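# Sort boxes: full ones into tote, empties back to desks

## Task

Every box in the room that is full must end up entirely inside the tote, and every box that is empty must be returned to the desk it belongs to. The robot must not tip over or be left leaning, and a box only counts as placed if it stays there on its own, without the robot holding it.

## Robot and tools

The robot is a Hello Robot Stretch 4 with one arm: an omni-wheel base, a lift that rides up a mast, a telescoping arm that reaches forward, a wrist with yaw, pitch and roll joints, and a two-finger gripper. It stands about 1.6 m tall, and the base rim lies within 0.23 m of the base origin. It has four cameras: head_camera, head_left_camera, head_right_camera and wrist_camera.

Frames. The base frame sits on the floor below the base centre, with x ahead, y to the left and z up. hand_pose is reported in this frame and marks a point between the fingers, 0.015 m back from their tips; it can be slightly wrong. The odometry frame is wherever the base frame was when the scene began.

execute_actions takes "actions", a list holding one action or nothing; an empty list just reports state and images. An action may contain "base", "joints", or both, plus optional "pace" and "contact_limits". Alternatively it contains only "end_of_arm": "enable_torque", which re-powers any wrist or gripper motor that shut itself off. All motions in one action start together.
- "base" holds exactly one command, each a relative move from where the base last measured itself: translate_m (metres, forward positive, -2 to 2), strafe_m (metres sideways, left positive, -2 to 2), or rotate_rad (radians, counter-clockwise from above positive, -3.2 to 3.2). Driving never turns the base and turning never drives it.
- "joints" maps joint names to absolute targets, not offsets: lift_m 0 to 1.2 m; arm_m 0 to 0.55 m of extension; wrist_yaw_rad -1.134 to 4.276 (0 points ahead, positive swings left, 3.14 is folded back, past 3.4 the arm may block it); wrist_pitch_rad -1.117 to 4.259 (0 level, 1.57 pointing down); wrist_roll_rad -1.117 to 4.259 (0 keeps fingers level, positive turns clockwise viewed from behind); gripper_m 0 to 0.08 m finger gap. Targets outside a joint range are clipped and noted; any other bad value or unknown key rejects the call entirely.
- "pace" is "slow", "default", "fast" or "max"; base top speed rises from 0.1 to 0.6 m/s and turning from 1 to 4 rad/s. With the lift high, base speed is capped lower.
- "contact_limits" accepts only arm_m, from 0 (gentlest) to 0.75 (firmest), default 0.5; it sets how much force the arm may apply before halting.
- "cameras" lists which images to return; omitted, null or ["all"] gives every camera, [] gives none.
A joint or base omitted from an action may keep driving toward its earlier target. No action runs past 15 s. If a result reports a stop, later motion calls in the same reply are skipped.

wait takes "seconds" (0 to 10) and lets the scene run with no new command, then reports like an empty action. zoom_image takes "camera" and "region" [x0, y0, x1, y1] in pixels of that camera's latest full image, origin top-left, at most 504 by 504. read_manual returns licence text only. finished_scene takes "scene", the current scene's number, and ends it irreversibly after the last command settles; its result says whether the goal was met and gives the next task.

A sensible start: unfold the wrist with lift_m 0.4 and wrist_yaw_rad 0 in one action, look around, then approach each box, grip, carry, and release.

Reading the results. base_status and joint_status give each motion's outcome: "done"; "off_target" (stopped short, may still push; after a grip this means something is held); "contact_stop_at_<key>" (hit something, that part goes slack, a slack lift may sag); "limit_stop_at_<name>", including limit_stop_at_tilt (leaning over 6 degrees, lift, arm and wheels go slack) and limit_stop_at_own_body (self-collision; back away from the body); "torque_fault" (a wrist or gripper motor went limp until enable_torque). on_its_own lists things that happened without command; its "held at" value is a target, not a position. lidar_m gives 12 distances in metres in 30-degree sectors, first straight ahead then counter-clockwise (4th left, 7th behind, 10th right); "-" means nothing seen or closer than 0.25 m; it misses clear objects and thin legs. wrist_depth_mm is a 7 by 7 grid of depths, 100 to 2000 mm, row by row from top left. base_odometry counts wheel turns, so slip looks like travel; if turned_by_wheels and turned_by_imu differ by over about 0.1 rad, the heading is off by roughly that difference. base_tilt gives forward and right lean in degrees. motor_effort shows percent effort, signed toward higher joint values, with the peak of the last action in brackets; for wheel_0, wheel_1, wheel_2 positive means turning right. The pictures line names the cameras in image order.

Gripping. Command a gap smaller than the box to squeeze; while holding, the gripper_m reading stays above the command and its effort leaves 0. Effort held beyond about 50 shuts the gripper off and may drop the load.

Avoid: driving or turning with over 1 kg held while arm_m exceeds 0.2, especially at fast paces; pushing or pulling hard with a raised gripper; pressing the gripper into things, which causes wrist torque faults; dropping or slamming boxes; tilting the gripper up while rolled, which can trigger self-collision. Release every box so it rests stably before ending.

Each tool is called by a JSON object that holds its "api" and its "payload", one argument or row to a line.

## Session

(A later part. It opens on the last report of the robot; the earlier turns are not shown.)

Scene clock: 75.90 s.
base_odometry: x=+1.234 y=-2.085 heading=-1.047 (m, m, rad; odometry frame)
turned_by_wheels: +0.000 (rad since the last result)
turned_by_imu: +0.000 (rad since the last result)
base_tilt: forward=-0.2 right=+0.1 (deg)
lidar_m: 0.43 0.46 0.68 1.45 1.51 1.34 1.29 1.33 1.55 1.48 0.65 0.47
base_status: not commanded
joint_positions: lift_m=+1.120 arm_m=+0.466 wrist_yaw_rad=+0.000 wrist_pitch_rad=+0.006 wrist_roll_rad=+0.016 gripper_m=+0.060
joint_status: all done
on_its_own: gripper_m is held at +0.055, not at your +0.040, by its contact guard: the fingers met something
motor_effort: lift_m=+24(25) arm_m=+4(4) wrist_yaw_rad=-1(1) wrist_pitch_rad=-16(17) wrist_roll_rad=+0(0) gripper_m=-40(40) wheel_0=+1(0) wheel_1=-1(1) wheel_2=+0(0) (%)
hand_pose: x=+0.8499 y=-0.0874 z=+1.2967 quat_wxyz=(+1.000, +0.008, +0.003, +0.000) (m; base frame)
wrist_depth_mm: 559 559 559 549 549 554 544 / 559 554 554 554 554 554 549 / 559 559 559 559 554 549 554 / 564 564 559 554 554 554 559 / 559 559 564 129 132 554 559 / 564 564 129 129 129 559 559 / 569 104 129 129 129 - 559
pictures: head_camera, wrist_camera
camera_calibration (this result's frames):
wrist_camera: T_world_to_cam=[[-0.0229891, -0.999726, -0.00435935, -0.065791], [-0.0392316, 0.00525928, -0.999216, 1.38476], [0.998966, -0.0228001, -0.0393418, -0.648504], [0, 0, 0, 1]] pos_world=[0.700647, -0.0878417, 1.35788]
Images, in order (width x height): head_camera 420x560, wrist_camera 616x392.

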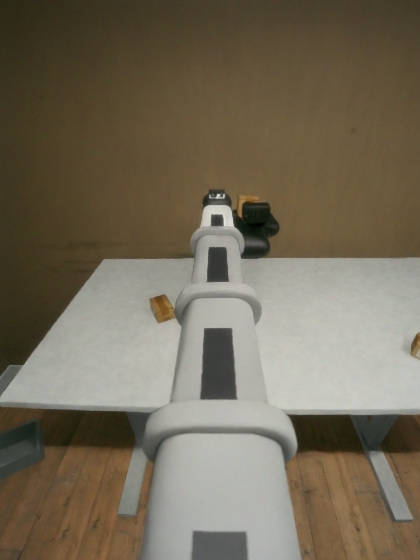

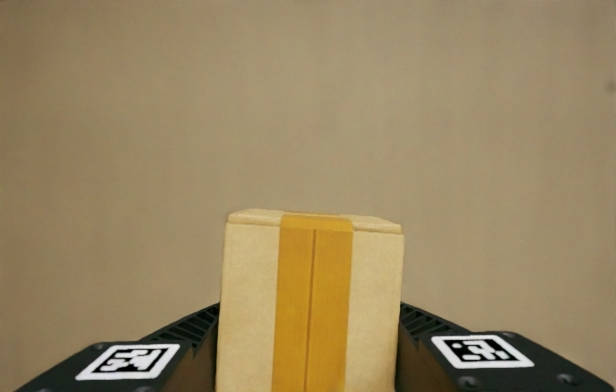

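{"api": "execute_actions", "payload": {
  "actions": [
    {"base":{"translate_m":-0.55},"joints":{"wrist_pitch_rad":1.57,"arm_m":0.0}}
  ],
  "cameras": []
}}

{"api": "execute_actions", "payload": {
  "actions": [
    {"base":{"strafe_m":0.95},"joints":{"lift_m":0.4}}
  ],
  "cameras": ["head_camera","head_left_camera"]
}}

Scene clock: 81.30 s.
base_odometry: x=+0.959 y=-1.609 heading=-1.048 (m, m, rad; odometry frame)
turned_by_wheels: -0.001 (rad since the last result)
turned_by_imu: -0.001 (rad since the last result)
base_tilt: forward=-0.3 right=+0.1 (deg)
lidar_m: 1.00 1.05 1.50 1.44 1.53 0.76 0.73 0.80 1.09 1.46 1.51 1.05
base_status: done
joint_positions: lift_m=+1.120 arm_m=+0.001 wrist_yaw_rad=+0.000 wrist_pitch_rad=+1.570 wrist_roll_rad=+0.016 gripper_m=+0.060
joint_status: all done
on_its_own: gripper_m is held at +0.055, not at your +0.040, by its contact guard: the fingers met something
motor_effort: lift_m=+24(24) arm_m=-5(5) wrist_yaw_rad=+0(3) wrist_pitch_rad=-1(10) wrist_roll_rad=+0(0) gripper_m=-40(40) wheel_0=-6(10) wheel_1=-6(10) wheel_2=+1(13) (%)
hand_pose: x=+0.1718 y=-0.0874 z=+1.0853 quat_wxyz=(+0.707, +0.006, +0.707, -0.006) (m; base frame)
wrist_depth_mm: 1205 1229 1229 1205 1255 1255 1229 / 1205 1205 1229 1229 1229 1229 1255 / 1205 1182 1229 1205 1229 1255 1255 / 1255 1205 1205 1229 1255 1229 1229 / 1205 1229 1008 129 132 1255 1255 / 1229 1229 129 129 129 1281 1255 / 1229 105 129 129 129 - 1229
pictures: none
No camera images: the call's "cameras" was empty. Leave "cameras" out to get every camera's image.

Scene clock: 85.80 s.
base_odometry: x=+1.782 y=-1.134 heading=-1.048 (m, m, rad; odometry frame)
turned_by_wheels: +0.000 (rad since the last result)
turned_by_imu: +0.000 (rad since the last result)
base_tilt: forward=-0.2 right=+0.2 (deg)
lidar_m: 1.15 0.70 0.50 0.48 0.51 0.77 2.38 0.82 1.06 2.39 1.43 1.07
base_status: done
joint_positions: lift_m=+0.400 arm_m=+0.001 wrist_yaw_rad=+0.000 wrist_pitch_rad=+1.570 wrist_roll_rad=+0.016 gripper_m=+0.060
joint_status: all done
on_its_own: gripper_m is held at +0.055, not at your +0.040, by its contact guard: the fingers met something
motor_effort: lift_m=+20(22) arm_m=-5(4) wrist_yaw_rad=-1(0) wrist_pitch_rad=+0(1) wrist_roll_rad=+0(0) gripper_m=-40(40) wheel_0=-4(13) wheel_1=+3(15) wheel_2=+0(2) (%)
hand_pose: x=+0.1719 y=-0.0874 z=+0.3656 quat_wxyz=(+0.707, +0.006, +0.707, -0.006) (m; base frame)
wrist_depth_mm: 508 504 512 508 517 512 512 / 508 508 504 512 512 517 512 / 508 508 512 508 517 517 517 / 512 508 512 512 512 517 517 / 512 312 301 129 132 517 521 / 306 298 129 130 129 517 517 / 300 104 129 129 130 - 521
pictures: head_camera, head_left_camera
Images, in order (width x height): head_camera 420x560, head_left_camera 420x672.

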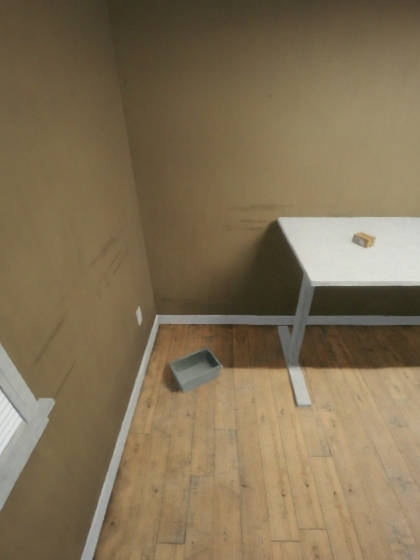

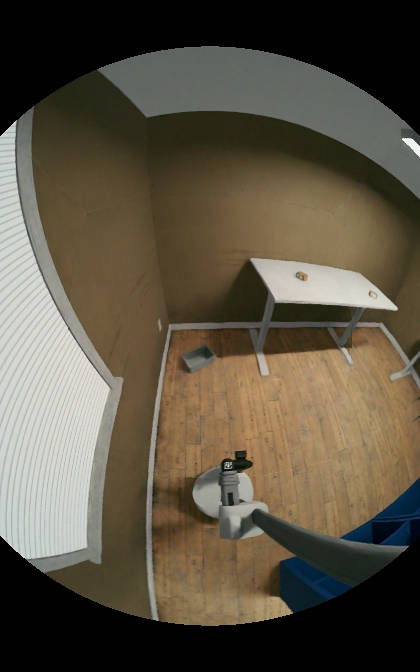

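{"api": "execute_actions", "payload": {
  "actions": [
    {"base":{"strafe_m":0.12}}
  ],
  "cameras": []
}}

{"api": "execute_actions", "payload": {
  "actions": [
    {"base":{"translate_m":0.6},"joints":{"arm_m":0.3,"lift_m":0.45}}
  ],
  "cameras": ["head_camera","wrist_camera"]
}}

Scene clock: 89.10 s.
base_odometry: x=+1.886 y=-1.074 heading=-1.048 (m, m, rad; odometry frame)
turned_by_wheels: +0.000 (rad since the last result)
turned_by_imu: +0.000 (rad since the last result)
base_tilt: forward=-0.3 right=+0.1 (deg)
lidar_m: 1.13 0.53 0.39 0.36 0.39 0.59 1.74 0.89 1.09 2.53 1.43 1.11
base_status: done
joint_positions: lift_m=+0.400 arm_m=+0.001 wrist_yaw_rad=+0.000 wrist_pitch_rad=+1.570 wrist_roll_rad=+0.016 gripper_m=+0.060
joint_status: not commanded
on_its_own: gripper_m is held at +0.055, not at your +0.040, by its contact guard: the fingers met something
motor_effort: lift_m=+20(20) arm_m=-5(5) wrist_yaw_rad=-1(0) wrist_pitch_rad=-1(1) wrist_roll_rad=+0(0) gripper_m=-40(39) wheel_0=-5(14) wheel_1=+3(15) wheel_2=+0(1) (%)
hand_pose: x=+0.1718 y=-0.0874 z=+0.3656 quat_wxyz=(+0.707, +0.006, +0.707, -0.006) (m; base frame)
wrist_depth_mm: 504 500 508 508 508 512 512 / 508 512 508 512 512 512 512 / 512 508 512 508 512 512 517 / 508 512 512 512 508 517 517 / 508 314 300 129 132 517 517 / 304 298 129 129 129 517 521 / 300 105 129 129 130 - 525
pictures: none
No camera images: the call's "cameras" was empty. Leave "cameras" out to get every camera's image.

Scene clock: 92.60 s.
base_odometry: x=+2.185 y=-1.594 heading=-1.047 (m, m, rad; odometry frame)
turned_by_wheels: +0.001 (rad since the last result)
turned_by_imu: +0.002 (rad since the last result)
base_tilt: forward=-0.3 right=+0.2 (deg)
lidar_m: 0.54 0.57 0.43 0.33 0.37 0.56 1.76 1.41 1.95 1.56 0.67 0.72
base_status: done
joint_positions: lift_m=+0.450 arm_m=+0.299 wrist_yaw_rad=+0.000 wrist_pitch_rad=+1.570 wrist_roll_rad=+0.016 gripper_m=+0.060
joint_status: all done
on_its_own: gripper_m is held at +0.055, not at your +0.040, by its contact guard: the fingers met something
motor_effort: lift_m=+24(25) arm_m=+5(5) wrist_yaw_rad=-1(0) wrist_pitch_rad=+0(1) wrist_roll_rad=+0(0) gripper_m=-40(39) wheel_0=+5(10) wheel_1=+5(10) wheel_2=-2(12) (%)
hand_pose: x=+0.4703 y=-0.0874 z=+0.4153 quat_wxyz=(+0.707, +0.006, +0.707, -0.006) (m; base frame)
wrist_depth_mm: 554 480 554 549 559 559 564 / 559 554 549 564 559 559 559 / 554 508 554 554 559 564 569 / 554 554 559 559 559 564 564 / 554 554 564 129 132 564 564 / 559 559 129 129 129 564 564 / 559 104 129 129 130 - 569
pictures: head_camera, wrist_camera
camera_calibration (this result's frames):
wrist_camera: T_world_to_cam=[[-0.00446729, -0.999724, 0.0230524, -0.0984741], [-0.999454, 0.00521865, 0.0326367, 0.51218], [-0.032748, -0.022894, -0.999201, 0.57984], [0, 0, 0, 1]] pos_world=[0.530449, -0.0878449, 0.564931]
Images, in order (width x height): head_camera 420x560, wrist_camera 616x392.

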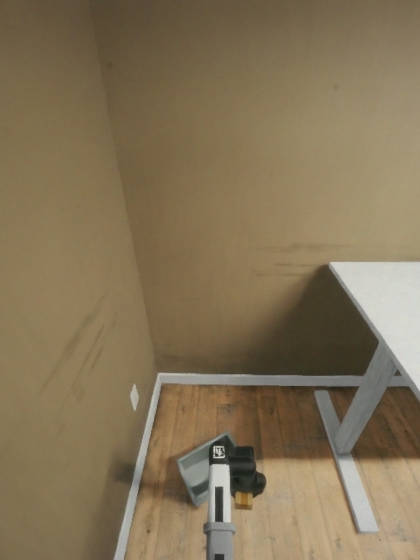

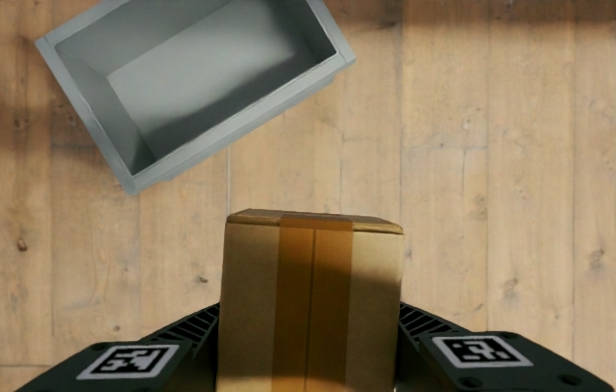

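{"api": "execute_actions", "payload": {
  "actions": [
    {"base":{"rotate_rad":0.295},"joints":{"arm_m":0.477,"wrist_roll_rad":1.367,"lift_m":0.3}}
  ],
  "cameras": ["head_camera","wrist_camera"]
}}

Scene clock: 100.47 s.
base_odometry: x=+2.185 y=-1.594 heading=-0.753 (m, m, rad; odometry frame)
turned_by_wheels: +0.294 (rad since the last result)
turned_by_imu: +0.292 (rad since the last result)
base_tilt: forward=-0.3 right=+0.1 (deg)
lidar_m: 0.58 0.44 0.39 0.37 0.46 0.83 1.43 1.62 2.55 0.82 0.66 0.62
base_status: done
joint_positions: lift_m=+0.300 arm_m=+0.476 wrist_yaw_rad=+0.000 wrist_pitch_rad=+1.570 wrist_roll_rad=+1.367 gripper_m=+0.060
joint_status: all done
on_its_own: gripper_m is held at +0.055, not at your +0.040, by its contact guard: the fingers met something
motor_effort: lift_m=+20(22) arm_m=+5(5) wrist_yaw_rad=-1(1) wrist_pitch_rad=-1(1) wrist_roll_rad=+1(4) gripper_m=-40(40) wheel_0=-5(11) wheel_1=-4(9) wheel_2=-3(11) (%)
hand_pose: x=+0.6473 y=-0.0874 z=+0.2656 quat_wxyz=(+0.549, +0.447, +0.548, -0.446) (m; base frame)
wrist_depth_mm: 404 404 349 397 351 407 407 / 407 404 394 404 359 407 410 / 410 404 389 407 362 407 410 / 410 410 334 407 368 410 410 / 410 410 290 129 132 413 413 / 413 413 129 129 129 413 415 / 410 105 129 129 129 - 413
pictures: head_camera, wrist_camera
camera_calibration (this result's frames):
wrist_camera: T_world_to_cam=[[-0.976525, -0.214257, 0.0222132, 0.603821], [-0.213471, 0.976385, 0.0332093, 0.269977], [-0.028804, 0.0276878, -0.999202, 0.437947], [0, 0, 0, 1]] pos_world=[0.659894, -0.146354, 0.415219]
Images, in order (width x height): head_camera 420x560, wrist_camera 616x392.

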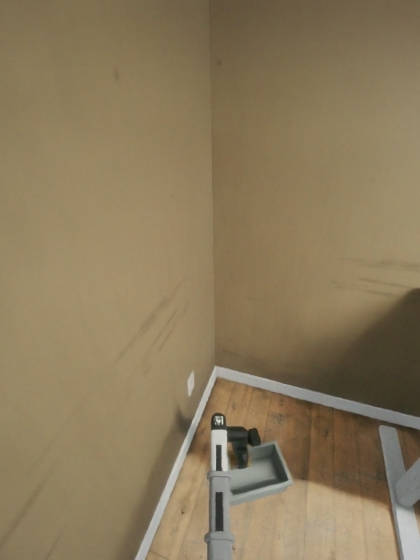

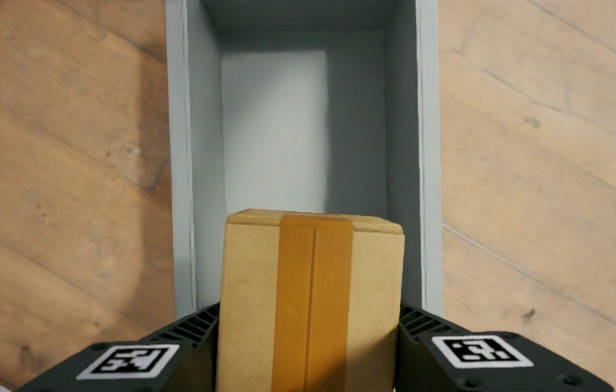

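{"api": "execute_actions", "payload": {
  "actions": [
    {"base":{"strafe_m":-0.015},"joints":{"lift_m":0.17}}
  ],
  "cameras": ["head_camera","wrist_camera"]
}}

Scene clock: 106.40 s.
base_odometry: x=+2.175 y=-1.605 heading=-0.753 (m, m, rad; odometry frame)
turned_by_wheels: +0.000 (rad since the last result)
turned_by_imu: +0.000 (rad since the last result)
base_tilt: forward=-0.3 right=+0.1 (deg)
lidar_m: 0.79 0.48 0.40 0.37 0.47 0.87 1.43 1.62 2.52 0.79 0.63 0.60
base_status: done
joint_positions: lift_m=+0.170 arm_m=+0.476 wrist_yaw_rad=+0.000 wrist_pitch_rad=+1.570 wrist_roll_rad=+1.367 gripper_m=+0.060
joint_status: all done
on_its_own: gripper_m is held at +0.055, not at your +0.040, by its contact guard: the fingers met something
motor_effort: lift_m=+20(18) arm_m=+5(5) wrist_yaw_rad=+0(0) wrist_pitch_rad=-1(2) wrist_roll_rad=+1(1) gripper_m=-40(40) wheel_0=+3(10) wheel_1=-5(12) wheel_2=+0(2) (%)
hand_pose: x=+0.6472 y=-0.0874 z=+0.1356 quat_wxyz=(+0.549, +0.447, +0.548, -0.446) (m; base frame)
wrist_depth_mm: 274 200 273 274 273 174 278 / 277 200 276 276 274 175 279 / 277 198 276 276 277 177 279 / 279 197 277 278 277 178 281 / 281 195 273 129 132 180 283 / 279 193 129 129 129 180 282 / 283 104 129 129 130 - 283
pictures: head_camera, wrist_camera
camera_calibration (this result's frames):
wrist_camera: T_world_to_cam=[[-0.976543, -0.214161, 0.0223295, 0.606685], [-0.213371, 0.976406, 0.0332347, 0.274222], [-0.0289202, 0.0276906, -0.999198, 0.308122], [0, 0, 0, 1]] pos_world=[0.659876, -0.146355, 0.285215]
Images, in order (width x height): head_camera 420x560, wrist_camera 616x392.

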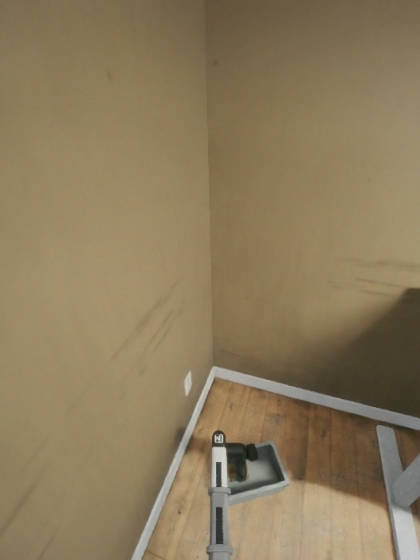

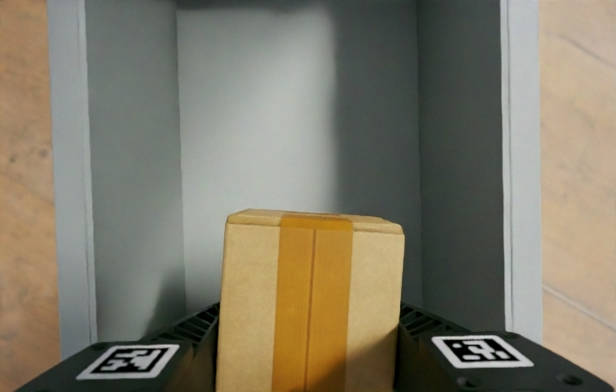

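{"api": "zoom_image", "payload": {
  "camera": "head_camera",
  "region": [180,410,320,530]
}}

Region (180, 410, 320, 530) of head_camera's 420x560 image, scaled by 3.600, with more detail than that image has; it fills the top 432 rows of this view, and the rest is white.

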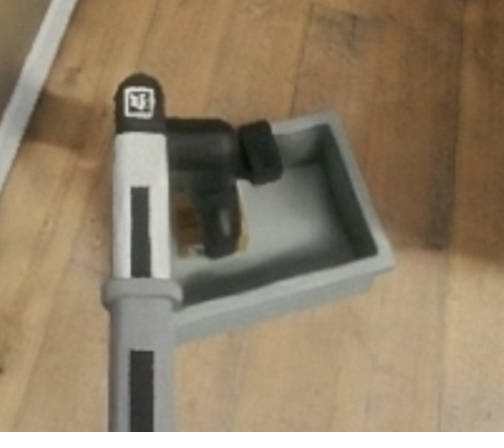

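{"api": "execute_actions", "payload": {
  "actions": [
    {"joints":{"lift_m":0.078},"pace":"slow"}
  ],
  "cameras": ["wrist_camera"]
}}

{"api": "execute_actions", "payload": {
  "actions": [
    {"joints":{"gripper_m":0.075}}
  ],
  "cameras": []
}}

{"api": "execute_actions", "payload": {
  "actions": [
    {"joints":{"lift_m":0.35}}
  ],
  "cameras": ["wrist_camera","head_camera"]
}}

Scene clock: 110.13 s.
base_odometry: x=+2.175 y=-1.605 heading=-0.753 (m, m, rad; odometry frame)
turned_by_wheels: +0.000 (rad since the last result)
turned_by_imu: +0.000 (rad since the last result)
base_tilt: forward=-0.3 right=+0.2 (deg)
lidar_m: 0.79 0.48 0.40 0.38 0.43 0.90 1.44 1.62 2.54 0.77 0.63 0.65
base_status: not commanded
joint_positions: lift_m=+0.078 arm_m=+0.476 wrist_yaw_rad=+0.000 wrist_pitch_rad=+1.570 wrist_roll_rad=+1.367 gripper_m=+0.060
joint_status: all done
on_its_own: gripper_m is held at +0.055, not at your +0.040, by its contact guard: the fingers met something
motor_effort: lift_m=+20(19) arm_m=+5(5) wrist_yaw_rad=-1(0) wrist_pitch_rad=-1(2) wrist_roll_rad=+1(1) gripper_m=-40(40) wheel_0=+3(3) wheel_1=-5(5) wheel_2=-1(0) (%)
hand_pose: x=+0.6472 y=-0.0874 z=+0.0436 quat_wxyz=(+0.549, +0.447, +0.548, -0.446) (m; base frame)
wrist_depth_mm: 133 183 183 183 183 174 132 / 132 183 184 184 184 175 134 / 131 184 184 185 185 176 134 / 131 185 185 185 185 178 135 / 130 185 185 129 132 180 136 / 129 186 129 129 129 180 137 / 123 105 129 129 129 - -
pictures: wrist_camera
camera_calibration (this result's frames):
wrist_camera: T_world_to_cam=[[-0.976543, -0.214161, 0.0223295, 0.60874], [-0.213371, 0.976406, 0.0332347, 0.277279], [-0.0289202, 0.0276906, -0.999198, 0.216207], [0, 0, 0, 1]] pos_world=[0.659877, -0.146355, 0.193226]
Images, in order (width x height): wrist_camera 616x392.

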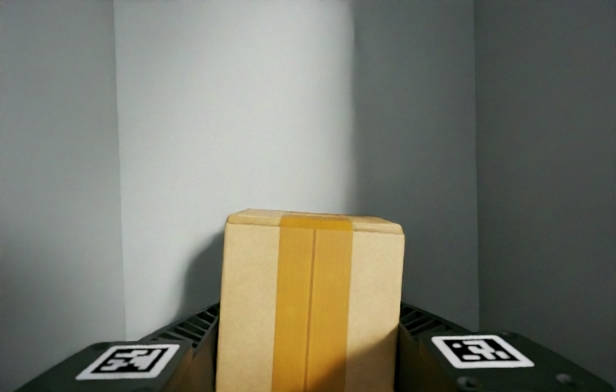

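Scene clock: 110.97 s.
base_odometry: x=+2.175 y=-1.605 heading=-0.753 (m, m, rad; odometry frame)
turned_by_wheels: +0.000 (rad since the last result)
turned_by_imu: +0.000 (rad since the last result)
base_tilt: forward=-0.2 right=+0.2 (deg)
lidar_m: 0.78 0.48 0.41 0.39 0.46 0.87 1.46 1.59 2.55 0.79 0.62 0.61
base_status: not commanded
joint_positions: lift_m=+0.078 arm_m=+0.476 wrist_yaw_rad=+0.000 wrist_pitch_rad=+1.570 wrist_roll_rad=+1.367 gripper_m=+0.075
joint_status: all done
motor_effort: lift_m=+20(19) arm_m=+5(5) wrist_yaw_rad=-1(1) wrist_pitch_rad=+0(0) wrist_roll_rad=+1(1) gripper_m=+2(37) wheel_0=+3(3) wheel_1=-5(5) wheel_2=+1(0) (%)
hand_pose: x=+0.6472 y=-0.0874 z=+0.0436 quat_wxyz=(+0.549, +0.447, +0.548, -0.446) (m; base frame)
wrist_depth_mm: 132 184 183 185 185 175 133 / 132 185 185 185 185 176 134 / 131 185 185 185 185 178 135 / 130 186 186 186 186 178 136 / 129 186 186 136 186 180 136 / 129 181 137 137 137 169 138 / 117 107 137 138 138 104 -
pictures: none
No camera images: the call's "cameras" was empty. Leave "cameras" out to get every camera's image.

Scene clock: 113.17 s.
base_odometry: x=+2.175 y=-1.605 heading=-0.753 (m, m, rad; odometry frame)
turned_by_wheels: +0.000 (rad since the last result)
turned_by_imu: +0.000 (rad since the last result)
base_tilt: forward=-0.3 right=+0.2 (deg)
lidar_m: 0.54 0.47 0.40 0.37 0.45 0.89 1.44 1.64 2.53 0.80 0.62 0.62
base_status: not commanded
joint_positions: lift_m=+0.350 arm_m=+0.476 wrist_yaw_rad=+0.000 wrist_pitch_rad=+1.570 wrist_roll_rad=+1.367 gripper_m=+0.075
joint_status: all done
motor_effort: lift_m=+23(25) arm_m=+5(5) wrist_yaw_rad=-1(1) wrist_pitch_rad=-1(1) wrist_roll_rad=+1(1) gripper_m=+2(2) wheel_0=+3(4) wheel_1=-5(5) wheel_2=+0(0) (%)
hand_pose: x=+0.6472 y=-0.0874 z=+0.3154 quat_wxyz=(+0.549, +0.447, +0.548, -0.446) (m; base frame)
wrist_depth_mm: 455 455 355 362 362 459 452 / 455 462 452 449 455 459 455 / 462 459 452 459 455 462 466 / 459 459 455 452 459 462 462 / 459 459 455 407 459 462 466 / 462 462 368 397 343 466 466 / 466 107 342 466 343 104 -
pictures: head_camera, wrist_camera
camera_calibration (this result's frames):
wrist_camera: T_world_to_cam=[[-0.976546, -0.214146, 0.0223295, 0.60268], [-0.213356, 0.976409, 0.0332347, 0.26824], [-0.0289198, 0.0276911, -0.999198, 0.487718], [0, 0, 0, 1]] pos_world=[0.65988, -0.146356, 0.464954]
Images, in order (width x height): head_camera 420x560, wrist_camera 616x392.

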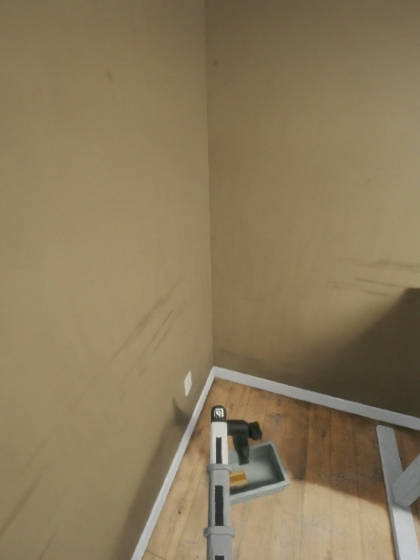

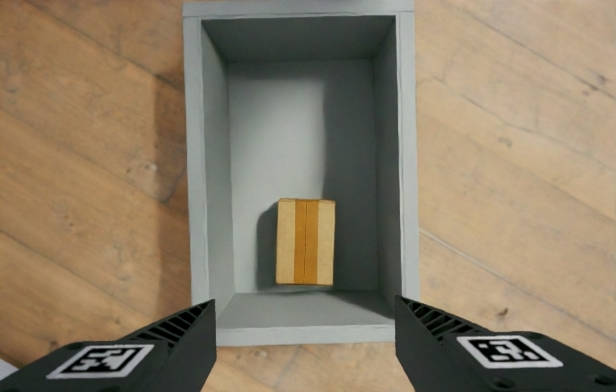

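{"api": "execute_actions", "payload": {
  "actions": [
    {"base":{"rotate_rad":-0.294},"joints":{"arm_m":0.0,"wrist_roll_rad":0.016,"lift_m":0.6,"gripper_m":0.08}}
  ],
  "cameras": []
}}

{"api": "execute_actions", "payload": {
  "actions": [
    {"base":{"strafe_m":-0.785},"joints":{"lift_m":1.2}}
  ],
  "cameras": ["head_camera"]
}}

{"api": "execute_actions", "payload": {
  "actions": [
    {"joints":{"arm_m":0.45}}
  ],
  "cameras": ["wrist_camera","head_camera"]
}}

Scene clock: 118.37 s.
base_odometry: x=+2.175 y=-1.605 heading=-1.047 (m, m, rad; odometry frame)
turned_by_wheels: -0.293 (rad since the last result)
turned_by_imu: -0.291 (rad since the last result)
base_tilt: forward=-0.3 right=+0.1 (deg)
lidar_m: 0.52 0.60 0.42 0.35 0.40 0.58 1.83 1.44 1.95 1.60 0.62 0.73
base_status: done
joint_positions: lift_m=+0.600 arm_m=+0.001 wrist_yaw_rad=+0.000 wrist_pitch_rad=+1.570 wrist_roll_rad=+0.016 gripper_m=+0.080
joint_status: all done
motor_effort: lift_m=+23(25) arm_m=-5(6) wrist_yaw_rad=+0(1) wrist_pitch_rad=+1(1) wrist_roll_rad=-1(6) gripper_m=+2(0) wheel_0=+3(11) wheel_1=+3(12) wheel_2=+3(11) (%)
hand_pose: x=+0.1718 y=-0.0874 z=+0.5654 quat_wxyz=(+0.707, +0.006, +0.707, -0.006) (m; base frame)
wrist_depth_mm: 699 699 707 707 707 715 707 / 707 707 707 699 715 707 715 / 707 715 707 715 715 723 715 / 699 699 715 715 723 715 723 / 715 707 496 500 723 715 723 / 707 500 500 496 512 715 715 / 668 108 500 500 500 103 -
pictures: none
No camera images: the call's "cameras" was empty. Leave "cameras" out to get every camera's image.

Scene clock: 122.30 s.
base_odometry: x=+1.496 y=-1.997 heading=-1.047 (m, m, rad; odometry frame)
turned_by_wheels: +0.000 (rad since the last result)
turned_by_imu: +0.001 (rad since the last result)
base_tilt: forward=-0.3 right=+0.2 (deg)
lidar_m: 0.37 0.41 0.92 1.18 1.22 1.78 1.35 1.43 1.83 1.75 0.57 0.42
base_status: done
joint_positions: lift_m=+1.199 arm_m=+0.001 wrist_yaw_rad=+0.000 wrist_pitch_rad=+1.570 wrist_roll_rad=+0.016 gripper_m=+0.080
joint_status: all done
motor_effort: lift_m=+23(25) arm_m=-5(5) wrist_yaw_rad=+0(1) wrist_pitch_rad=+1(2) wrist_roll_rad=-1(1) gripper_m=+2(2) wheel_0=+3(12) wheel_1=-6(14) wheel_2=+0(3) (%)
hand_pose: x=+0.1719 y=-0.0874 z=+1.1649 quat_wxyz=(+0.707, +0.006, +0.707, -0.006) (m; base frame)
wrist_depth_mm: 1281 1281 1308 1308 1308 1308 1308 / 1308 1336 1281 1308 1308 1336 1336 / 1308 1308 1281 1308 1308 1308 1336 / 1281 1308 1308 1281 1308 1336 1308 / 1308 1308 1118 1098 1336 1336 1308 / 1308 1308 1078 1098 1308 1336 1308 / 1281 107 1308 1336 1308 103 -
pictures: head_camera
Images, in order (width x height): head_camera 420x560.

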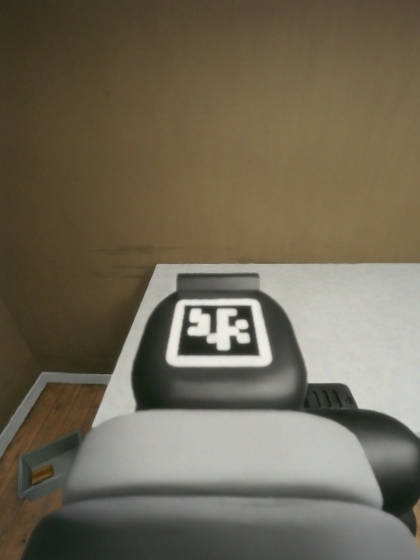

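Scene clock: 124.70 s.
base_odometry: x=+1.496 y=-1.997 heading=-1.047 (m, m, rad; odometry frame)
turned_by_wheels: +0.000 (rad since the last result)
turned_by_imu: +0.000 (rad since the last result)
base_tilt: forward=-0.2 right=+0.1 (deg)
lidar_m: 0.39 0.42 0.91 1.15 1.25 1.77 1.33 1.42 1.84 1.73 0.55 0.42
base_status: not commanded
joint_positions: lift_m=+1.199 arm_m=+0.449 wrist_yaw_rad=+0.000 wrist_pitch_rad=+1.570 wrist_roll_rad=+0.016 gripper_m=+0.080
joint_status: all done
motor_effort: lift_m=+22(23) arm_m=+5(5) wrist_yaw_rad=-1(2) wrist_pitch_rad=+1(1) wrist_roll_rad=+0(2) gripper_m=+2(2) wheel_0=+3(2) wheel_1=-6(6) wheel_2=+0(1) (%)
hand_pose: x=+0.6202 y=-0.0874 z=+1.1649 quat_wxyz=(+0.707, +0.006, +0.707, -0.006) (m; base frame)
wrist_depth_mm: 355 355 355 359 357 362 359 / 357 359 357 309 359 362 362 / 355 359 359 314 362 364 362 / 359 359 357 362 362 362 364 / 357 357 359 362 359 362 362 / 359 362 362 362 364 364 364 / 357 107 362 364 362 103 -
pictures: head_camera, wrist_camera
camera_calibration (this result's frames):
wrist_camera: T_world_to_cam=[[-0.00426426, -0.999725, 0.023052, -0.115211], [-0.999458, 0.00501312, 0.0325261, 0.637729], [-0.0326328, -0.0229008, -0.999205, 1.33372], [0, 0, 0, 1]] pos_world=[0.680416, -0.0878325, 1.31457]
Images, in order (width x height): head_camera 420x560, wrist_camera 616x392.

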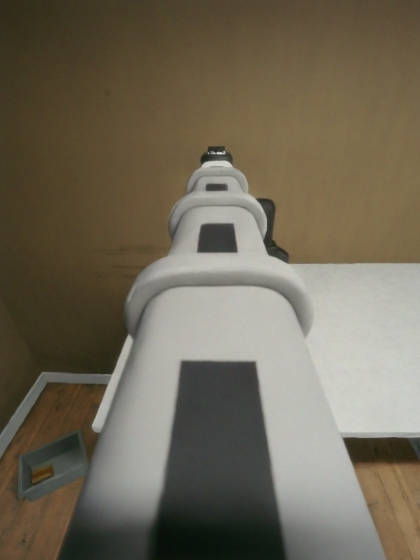

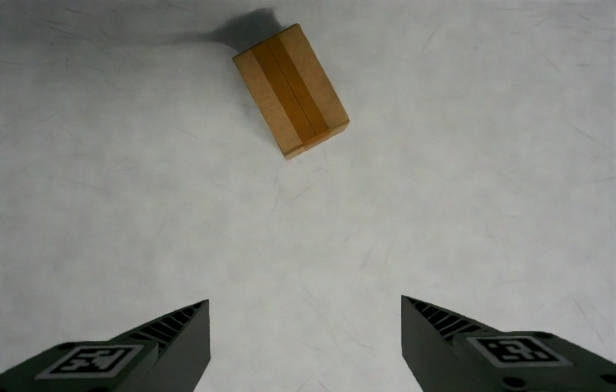

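{"api": "execute_actions", "payload": {
  "actions": [
    {"base":{"translate_m":0.05},"joints":{"arm_m":0.531,"wrist_roll_rad":-0.452,"lift_m":1.09}}
  ],
  "cameras": ["wrist_camera"]
}}

Scene clock: 127.87 s.
base_odometry: x=+1.521 y=-2.041 heading=-1.046 (m, m, rad; odometry frame)
turned_by_wheels: +0.000 (rad since the last result)
turned_by_imu: +0.000 (rad since the last result)
base_tilt: forward=-0.3 right=+0.2 (deg)
lidar_m: 0.34 0.37 0.88 1.17 1.24 1.75 1.41 1.47 1.80 1.74 0.52 0.36
base_status: done
joint_positions: lift_m=+1.090 arm_m=+0.530 wrist_yaw_rad=+0.000 wrist_pitch_rad=+1.570 wrist_roll_rad=-0.452 gripper_m=+0.080
joint_status: all done
motor_effort: lift_m=+18(21) arm_m=+5(5) wrist_yaw_rad=-1(1) wrist_pitch_rad=+0(1) wrist_roll_rad=-2(4) gripper_m=+2(2) wheel_0=+4(10) wheel_1=+5(12) wheel_2=-4(12) (%)
hand_pose: x=+0.7012 y=-0.0874 z=+1.0557 quat_wxyz=(+0.689, -0.158, +0.689, +0.158) (m; base frame)
wrist_depth_mm: 247 248 249 251 252 252 253 / 248 248 250 250 251 252 253 / 248 250 250 252 252 253 254 / 249 250 250 205 252 253 254 / 250 250 252 202 252 253 255 / 250 251 202 202 252 254 254 / 251 107 202 204 254 103 -
pictures: wrist_camera
camera_calibration (this result's frames):
wrist_camera: T_world_to_cam=[[0.446738, -0.894359, 0.0233871, -0.419752], [-0.894466, -0.445936, 0.0327299, 0.608971], [-0.0188431, -0.0355407, -0.999191, 1.21647], [0, 0, 0, 1]] pos_world=[0.755145, -0.0606128, 1.20537]
Images, in order (width x height): wrist_camera 616x392.

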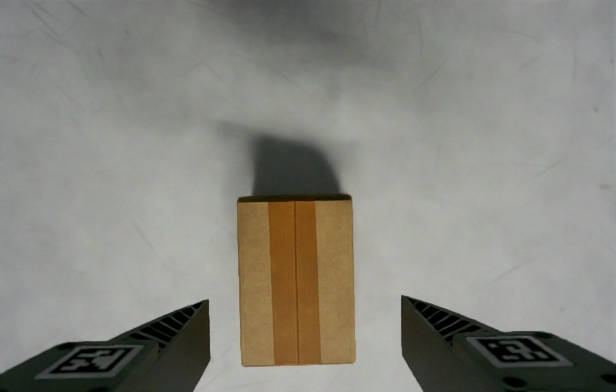

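{"api": "execute_actions", "payload": {
  "actions": [
    {"base":{"strafe_m":0.005},"joints":{"lift_m":1.055}}
  ],
  "cameras": ["wrist_camera"]
}}

Scene clock: 129.60 s.
base_odometry: x=+1.525 y=-2.038 heading=-1.046 (m, m, rad; odometry frame)
turned_by_wheels: +0.000 (rad since the last result)
turned_by_imu: +0.000 (rad since the last result)
base_tilt: forward=-0.3 right=+0.2 (deg)
lidar_m: 0.33 0.37 0.88 1.16 1.22 1.77 1.41 1.49 1.82 1.75 0.49 0.36
base_status: done
joint_positions: lift_m=+1.055 arm_m=+0.530 wrist_yaw_rad=+0.000 wrist_pitch_rad=+1.570 wrist_roll_rad=-0.452 gripper_m=+0.080
joint_status: all done
motor_effort: lift_m=+19(18) arm_m=+5(5) wrist_yaw_rad=+0(1) wrist_pitch_rad=+0(0) wrist_roll_rad=-2(2) gripper_m=+2(2) wheel_0=+2(10) wheel_1=+0(11) wheel_2=+0(4) (%)
hand_pose: x=+0.7012 y=-0.0874 z=+1.0207 quat_wxyz=(+0.689, -0.158, +0.689, +0.158) (m; base frame)
wrist_depth_mm: 213 213 215 215 216 216 217 / 213 214 215 215 216 217 217 / 213 215 216 216 216 218 218 / 213 215 215 216 217 218 219 / 214 215 216 167 217 218 220 / 215 216 167 167 168 218 220 / 215 107 167 167 167 103 -
pictures: wrist_camera
camera_calibration (this result's frames):
wrist_camera: T_world_to_cam=[[0.446731, -0.894362, 0.0233872, -0.418929], [-0.89447, -0.445929, 0.0327297, 0.61012], [-0.0188431, -0.0355406, -0.999191, 1.18149], [0, 0, 0, 1]] pos_world=[0.755146, -0.0606132, 1.17037]
Images, in order (width x height): wrist_camera 616x392.

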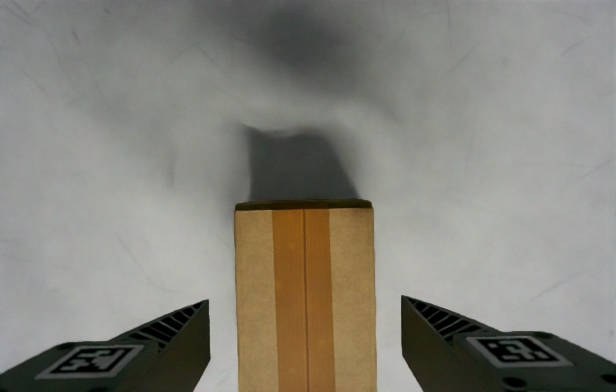

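{"api": "execute_actions", "payload": {
  "actions": [
    {"joints":{"lift_m":1.017},"pace":"slow"}
  ],
  "cameras": []
}}

{"api": "execute_actions", "payload": {
  "actions": [
    {"joints":{"gripper_m":0.04}}
  ],
  "cameras": []
}}

{"api": "execute_actions", "payload": {
  "actions": [
    {"joints":{"lift_m":1.12,"arm_m":0.466}}
  ],
  "cameras": []
}}

{"api": "execute_actions", "payload": {
  "actions": [
    {"joints":{"wrist_pitch_rad":0.0,"wrist_roll_rad":0.016}}
  ],
  "cameras": ["wrist_camera"]
}}

Scene clock: 132.60 s.
base_odometry: x=+1.525 y=-2.038 heading=-1.046 (m, m, rad; odometry frame)
turned_by_wheels: +0.000 (rad since the last result)
turned_by_imu: +0.000 (rad since the last result)
base_tilt: forward=-0.3 right=+0.2 (deg)
lidar_m: 0.34 0.36 0.91 1.18 1.20 1.75 1.40 1.46 1.81 1.76 0.52 0.36
base_status: not commanded
joint_positions: lift_m=+1.017 arm_m=+0.530 wrist_yaw_rad=+0.000 wrist_pitch_rad=+1.570 wrist_roll_rad=-0.452 gripper_m=+0.080
joint_status: all done
motor_effort: lift_m=+18(17) arm_m=+5(5) wrist_yaw_rad=-1(1) wrist_pitch_rad=-2(2) wrist_roll_rad=-1(2) gripper_m=+2(2) wheel_0=+2(2) wheel_1=+0(0) wheel_2=+0(1) (%)
hand_pose: x=+0.7012 y=-0.0874 z=+0.9828 quat_wxyz=(+0.689, -0.158, +0.689, +0.158) (m; base frame)
wrist_depth_mm: 175 176 177 177 177 178 179 / 175 177 177 177 178 179 179 / 176 177 178 178 179 179 179 / 177 177 178 178 179 180 180 / 177 178 129 129 179 180 180 / 177 178 129 129 131 180 181 / 177 108 129 129 130 103 -
pictures: none
No camera images: the call's "cameras" was empty. Leave "cameras" out to get every camera's image.

Scene clock: 133.60 s.
base_odometry: x=+1.525 y=-2.038 heading=-1.046 (m, m, rad; odometry frame)
turned_by_wheels: +0.000 (rad since the last result)
turned_by_imu: +0.000 (rad since the last result)
base_tilt: forward=-0.2 right=+0.2 (deg)
lidar_m: 0.34 0.34 0.89 1.17 1.23 1.74 1.38 1.48 1.82 1.76 0.51 0.37
base_status: not commanded
joint_positions: lift_m=+1.017 arm_m=+0.530 wrist_yaw_rad=+0.000 wrist_pitch_rad=+1.570 wrist_roll_rad=-0.452 gripper_m=+0.059
joint_status: gripper_m off_target (ended at +0.059, target +0.040)
on_its_own: gripper_m is held at +0.053, not at your +0.040, by its contact guard: the fingers met something
motor_effort: lift_m=+18(18) arm_m=+5(5) wrist_yaw_rad=-1(1) wrist_pitch_rad=+0(0) wrist_roll_rad=-1(1) gripper_m=-38(43) wheel_0=+2(2) wheel_1=+0(0) wheel_2=+0(0) (%)
hand_pose: x=+0.7012 y=-0.0874 z=+0.9828 quat_wxyz=(+0.689, -0.158, +0.689, +0.158) (m; base frame)
wrist_depth_mm: 175 176 176 177 178 178 179 / 176 176 177 178 178 179 179 / 177 177 178 178 178 179 179 / 176 177 177 178 179 180 179 / 177 178 129 128 180 180 180 / 177 178 129 129 129 180 181 / 178 104 129 129 129 - -
pictures: none
No camera images: the call's "cameras" was empty. Leave "cameras" out to get every camera's image.

Scene clock: 135.07 s.
base_odometry: x=+1.525 y=-2.038 heading=-1.046 (m, m, rad; odometry frame)
turned_by_wheels: +0.000 (rad since the last result)
turned_by_imu: +0.000 (rad since the last result)
base_tilt: forward=-0.3 right=+0.1 (deg)
lidar_m: 0.34 0.37 0.89 1.16 1.21 1.73 1.39 1.46 1.82 1.74 0.48 0.38
base_status: not commanded
joint_positions: lift_m=+1.120 arm_m=+0.467 wrist_yaw_rad=+0.000 wrist_pitch_rad=+1.570 wrist_roll_rad=-0.452 gripper_m=+0.059
joint_status: all done
on_its_own: gripper_m is held at +0.053, not at your +0.040, by its contact guard: the fingers met something
motor_effort: lift_m=+25(26) arm_m=-5(5) wrist_yaw_rad=-1(2) wrist_pitch_rad=+0(2) wrist_roll_rad=-1(2) gripper_m=-37(38) wheel_0=+2(2) wheel_1=+0(0) wheel_2=+0(0) (%)
hand_pose: x=+0.6379 y=-0.0874 z=+1.0852 quat_wxyz=(+0.689, -0.158, +0.689, +0.158) (m; base frame)
wrist_depth_mm: 274 276 277 279 278 279 281 / 276 278 278 278 281 282 281 / 277 278 277 278 281 281 283 / 277 278 279 281 281 281 283 / 276 279 129 129 282 283 283 / 278 281 129 129 129 283 283 / 279 105 129 129 130 - 286
pictures: none
No camera images: the call's "cameras" was empty. Leave "cameras" out to get every camera's image.

Scene clock: 136.53 s.
base_odometry: x=+1.525 y=-2.038 heading=-1.046 (m, m, rad; odometry frame)
turned_by_wheels: +0.000 (rad since the last result)
turned_by_imu: +0.000 (rad since the last result)
base_tilt: forward=-0.2 right=+0.2 (deg)
lidar_m: 0.33 0.34 0.91 1.17 1.22 1.74 1.40 1.48 1.84 1.76 0.49 0.35
base_status: not commanded
joint_positions: lift_m=+1.120 arm_m=+0.467 wrist_yaw_rad=+0.000 wrist_pitch_rad=+0.006 wrist_roll_rad=+0.016 gripper_m=+0.059
joint_status: all done
on_its_own: gripper_m is held at +0.053, not at your +0.040, by its contact guard: the fingers met something
motor_effort: lift_m=+24(25) arm_m=-4(5) wrist_yaw_rad=+0(0) wrist_pitch_rad=-17(19) wrist_roll_rad=+1(5) gripper_m=-38(37) wheel_0=+2(2) wheel_1=+0(0) wheel_2=+0(0) (%)
hand_pose: x=+0.8503 y=-0.0874 z=+1.2967 quat_wxyz=(+1.000, +0.008, +0.003, +0.000) (m; base frame)
wrist_depth_mm: 452 452 452 452 449 452 449 / 455 455 455 455 452 452 449 / 459 455 455 455 452 452 449 / 459 459 455 455 455 452 452 / 462 459 128 129 452 455 455 / 466 459 129 129 129 455 459 / 466 104 129 129 129 - 455
pictures: wrist_camera
camera_calibration (this result's frames):
wrist_camera: T_world_to_cam=[[-0.0230262, -0.999728, -0.00380623, -0.0664748], [-0.0392384, 0.00470805, -0.999219, 1.38474], [0.998965, -0.0228589, -0.0393361, -0.648974], [0, 0, 0, 1]] pos_world=[0.701106, -0.087811, 1.35788]
Images, in order (width x height): wrist_camera 616x392.

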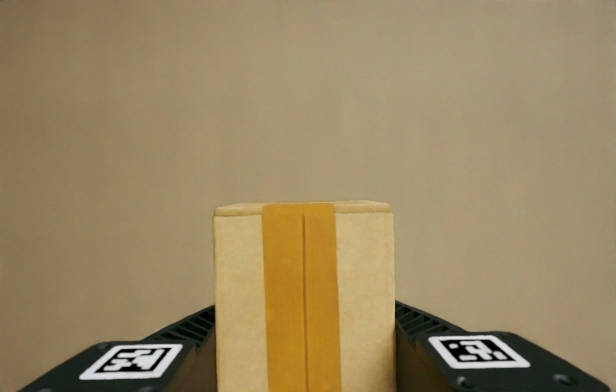

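{"api": "execute_actions", "payload": {
  "actions": [
    {"base":{"translate_m":-0.02},"joints":{"arm_m":0.0,"wrist_pitch_rad":1.57}}
  ],
  "cameras": []
}}

{"api": "execute_actions", "payload": {
  "actions": [
    {"base":{"strafe_m":0.653},"joints":{"lift_m":0.6}}
  ],
  "cameras": []
}}

{"api": "execute_actions", "payload": {
  "actions": [
    {"base":{"rotate_rad":0.294},"joints":{"lift_m":0.35,"arm_m":0.5,"wrist_roll_rad":1.367}}
  ],
  "cameras": ["wrist_camera","head_camera"]
}}

Scene clock: 142.63 s.
base_odometry: x=+1.515 y=-2.021 heading=-1.047 (m, m, rad; odometry frame)
turned_by_wheels: +0.000 (rad since the last result)
turned_by_imu: +0.000 (rad since the last result)
base_tilt: forward=-0.3 right=+0.2 (deg)
lidar_m: 0.37 0.40 0.91 1.16 1.20 1.74 1.38 1.44 1.83 1.74 0.53 0.39
base_status: done
joint_positions: lift_m=+1.120 arm_m=+0.001 wrist_yaw_rad=+0.000 wrist_pitch_rad=+1.571 wrist_roll_rad=+0.016 gripper_m=+0.059
joint_status: all done
on_its_own: gripper_m is held at +0.053, not at your +0.040, by its contact guard: the fingers met something
motor_effort: lift_m=+24(24) arm_m=-5(5) wrist_yaw_rad=+1(2) wrist_pitch_rad=-1(10) wrist_roll_rad=-1(1) gripper_m=-38(38) wheel_0=-5(9) wheel_1=-5(9) wheel_2=+4(12) (%)
hand_pose: x=+0.1718 y=-0.0874 z=+1.0853 quat_wxyz=(+0.707, +0.006, +0.707, -0.006) (m; base frame)
wrist_depth_mm: 1205 1205 1229 1229 1229 1229 1229 / 1229 1205 1205 1229 1182 1229 1255 / 1205 1229 1229 1205 1205 1229 1229 / 1205 1205 1229 1229 1255 1229 1255 / 1205 1255 128 129 1229 1255 1229 / 1255 1205 129 129 129 1255 1255 / 1205 104 129 129 129 - 1229
pictures: none
No camera images: the call's "cameras" was empty. Leave "cameras" out to get every camera's image.

Scene clock: 146.13 s.
base_odometry: x=+2.081 y=-1.694 heading=-1.047 (m, m, rad; odometry frame)
turned_by_wheels: +0.000 (rad since the last result)
turned_by_imu: +0.000 (rad since the last result)
base_tilt: forward=-0.3 right=+0.2 (deg)
lidar_m: 0.57 0.55 0.55 0.53 0.54 0.79 1.47 1.42 2.02 1.42 0.55 0.53
base_status: done
joint_positions: lift_m=+0.600 arm_m=+0.001 wrist_yaw_rad=+0.000 wrist_pitch_rad=+1.570 wrist_roll_rad=+0.016 gripper_m=+0.059
joint_status: all done
on_its_own: gripper_m is held at +0.053, not at your +0.040, by its contact guard: the fingers met something
motor_effort: lift_m=+20(22) arm_m=-5(5) wrist_yaw_rad=-1(0) wrist_pitch_rad=+0(1) wrist_roll_rad=-1(1) gripper_m=-38(38) wheel_0=-4(14) wheel_1=+4(14) wheel_2=+0(3) (%)
hand_pose: x=+0.1719 y=-0.0874 z=+0.5656 quat_wxyz=(+0.707, +0.006, +0.707, -0.006) (m; base frame)
wrist_depth_mm: 707 707 707 715 707 715 699 / 707 699 707 707 707 707 707 / 707 707 707 707 707 715 715 / 707 715 707 707 707 715 715 / 715 715 128 129 707 732 715 / 723 500 128 129 129 715 723 / 715 104 129 129 130 - 723
pictures: none
No camera images: the call's "cameras" was empty. Leave "cameras" out to get every camera's image.

Scene clock: 148.67 s.
base_odometry: x=+2.081 y=-1.694 heading=-0.753 (m, m, rad; odometry frame)
turned_by_wheels: +0.293 (rad since the last result)
turned_by_imu: +0.291 (rad since the last result)
base_tilt: forward=-0.3 right=+0.2 (deg)
lidar_m: 0.55 0.62 0.54 0.51 0.61 1.24 1.44 1.65 2.42 0.72 0.53 0.64
base_status: done
joint_positions: lift_m=+0.350 arm_m=+0.499 wrist_yaw_rad=+0.000 wrist_pitch_rad=+1.570 wrist_roll_rad=+1.367 gripper_m=+0.059
joint_status: all done
on_its_own: gripper_m is held at +0.053, not at your +0.040, by its contact guard: the fingers met something
motor_effort: lift_m=+20(23) arm_m=+5(6) wrist_yaw_rad=-1(0) wrist_pitch_rad=+2(2) wrist_roll_rad=+0(5) gripper_m=-38(38) wheel_0=-4(9) wheel_1=-6(10) wheel_2=-2(10) (%)
hand_pose: x=+0.6702 y=-0.0874 z=+0.3156 quat_wxyz=(+0.549, +0.447, +0.548, -0.446) (m; base frame)
wrist_depth_mm: 455 455 455 455 455 459 455 / 455 452 459 455 459 459 459 / 459 459 459 459 459 462 462 / 459 455 359 455 455 459 462 / 459 459 129 128 342 462 462 / 459 462 129 129 129 469 462 / 462 104 129 129 129 - 462
pictures: head_camera, wrist_camera
camera_calibration (this result's frames):
wrist_camera: T_world_to_cam=[[-0.976575, -0.214033, 0.0221496, 0.625242], [-0.213249, 0.976434, 0.0331956, 0.273086], [-0.0287326, 0.0276947, -0.999203, 0.488511], [0, 0, 0, 1]] pos_world=[0.682868, -0.146357, 0.465208]
Images, in order (width x height): head_camera 420x560, wrist_camera 616x392.

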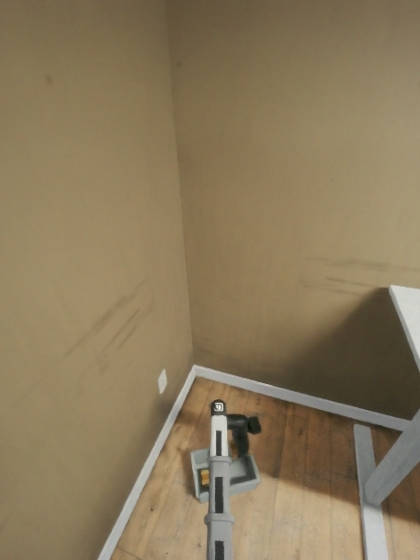

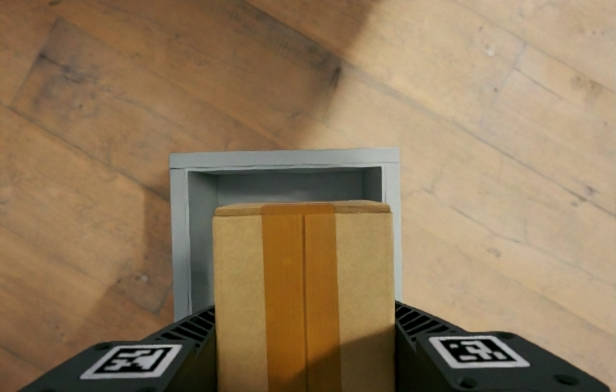

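{"api": "execute_actions", "payload": {
  "actions": [
    {"base":{"strafe_m":0.03},"joints":{"lift_m":0.25,"arm_m":0.508}}
  ],
  "cameras": ["wrist_camera"]
}}

Scene clock: 151.70 s.
base_odometry: x=+2.101 y=-1.672 heading=-0.753 (m, m, rad; odometry frame)
turned_by_wheels: +0.000 (rad since the last result)
turned_by_imu: +0.000 (rad since the last result)
base_tilt: forward=-0.3 right=+0.1 (deg)
lidar_m: 0.55 0.57 0.50 0.47 0.58 1.08 1.42 1.63 2.44 0.77 0.56 0.63
base_status: done
joint_positions: lift_m=+0.250 arm_m=+0.507 wrist_yaw_rad=+0.000 wrist_pitch_rad=+1.570 wrist_roll_rad=+1.367 gripper_m=+0.059
joint_status: all done
on_its_own: gripper_m is held at +0.053, not at your +0.040, by its contact guard: the fingers met something
motor_effort: lift_m=+20(19) arm_m=+5(6) wrist_yaw_rad=+0(1) wrist_pitch_rad=+0(2) wrist_roll_rad=+1(0) gripper_m=-38(38) wheel_0=-3(11) wheel_1=+3(11) wheel_2=+0(0) (%)
hand_pose: x=+0.6782 y=-0.0874 z=+0.2156 quat_wxyz=(+0.549, +0.447, +0.548, -0.446) (m; base frame)
wrist_depth_mm: 355 357 355 357 357 357 357 / 355 357 357 357 357 359 359 / 359 355 310 355 303 359 359 / 357 359 310 355 307 362 357 / 359 359 128 129 251 359 364 / 359 359 129 129 129 362 364 / 362 104 129 129 129 - 364
pictures: wrist_camera
camera_calibration (this result's frames):
wrist_camera: T_world_to_cam=[[-0.976603, -0.213883, 0.0223678, 0.63521], [-0.213092, 0.976466, 0.0332432, 0.277988], [-0.0289516, 0.0276991, -0.999197, 0.388974], [0, 0, 0, 1]] pos_world=[0.690847, -0.146359, 0.365212]
Images, in order (width x height): wrist_camera 616x392.

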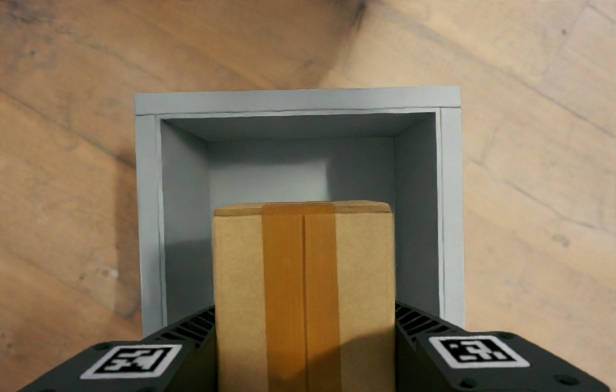

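{"api": "execute_actions", "payload": {
  "actions": [
    {"joints":{"lift_m":0.13}}
  ],
  "cameras": ["wrist_camera","head_camera"]
}}

Scene clock: 154.23 s.
base_odometry: x=+2.101 y=-1.672 heading=-0.753 (m, m, rad; odometry frame)
turned_by_wheels: +0.000 (rad since the last result)
turned_by_imu: +0.000 (rad since the last result)
base_tilt: forward=-0.3 right=+0.2 (deg)
lidar_m: 0.57 0.60 0.50 0.46 0.59 1.10 1.43 1.64 2.44 0.73 0.55 0.61
base_status: not commanded
joint_positions: lift_m=+0.130 arm_m=+0.507 wrist_yaw_rad=+0.000 wrist_pitch_rad=+1.570 wrist_roll_rad=+1.367 gripper_m=+0.059
joint_status: all done
on_its_own: gripper_m is held at +0.053, not at your +0.040, by its contact guard: the fingers met something
motor_effort: lift_m=+20(20) arm_m=+5(5) wrist_yaw_rad=+0(0) wrist_pitch_rad=+0(1) wrist_roll_rad=+0(0) gripper_m=-38(38) wheel_0=-3(2) wheel_1=+3(3) wheel_2=+0(0) (%)
hand_pose: x=+0.6782 y=-0.0874 z=+0.0956 quat_wxyz=(+0.549, +0.447, +0.548, -0.446) (m; base frame)
wrist_depth_mm: 118 119 119 119 119 119 119 / 131 160 163 167 171 156 133 / 132 200 236 236 236 176 134 / 131 198 236 236 236 178 135 / 131 196 128 129 237 179 135 / 129 193 129 129 129 180 136 / 123 105 129 129 129 - -
pictures: head_camera, wrist_camera
camera_calibration (this result's frames):
wrist_camera: T_world_to_cam=[[-0.976604, -0.213879, 0.0223753, 0.637895], [-0.213087, 0.976467, 0.0332449, 0.281974], [-0.0289592, 0.0276992, -0.999197, 0.269063], [0, 0, 0, 1]] pos_world=[0.690848, -0.146359, 0.2452]
Images, in order (width x height): head_camera 420x560, wrist_camera 616x392.

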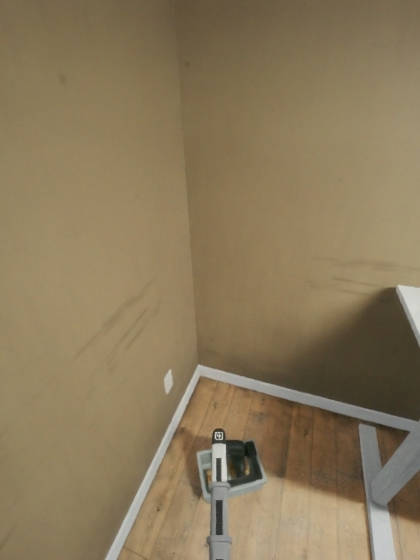

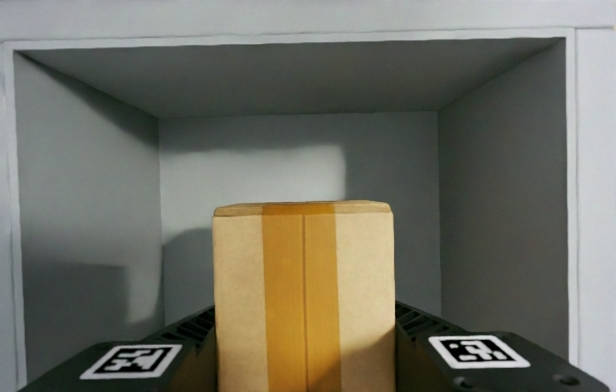

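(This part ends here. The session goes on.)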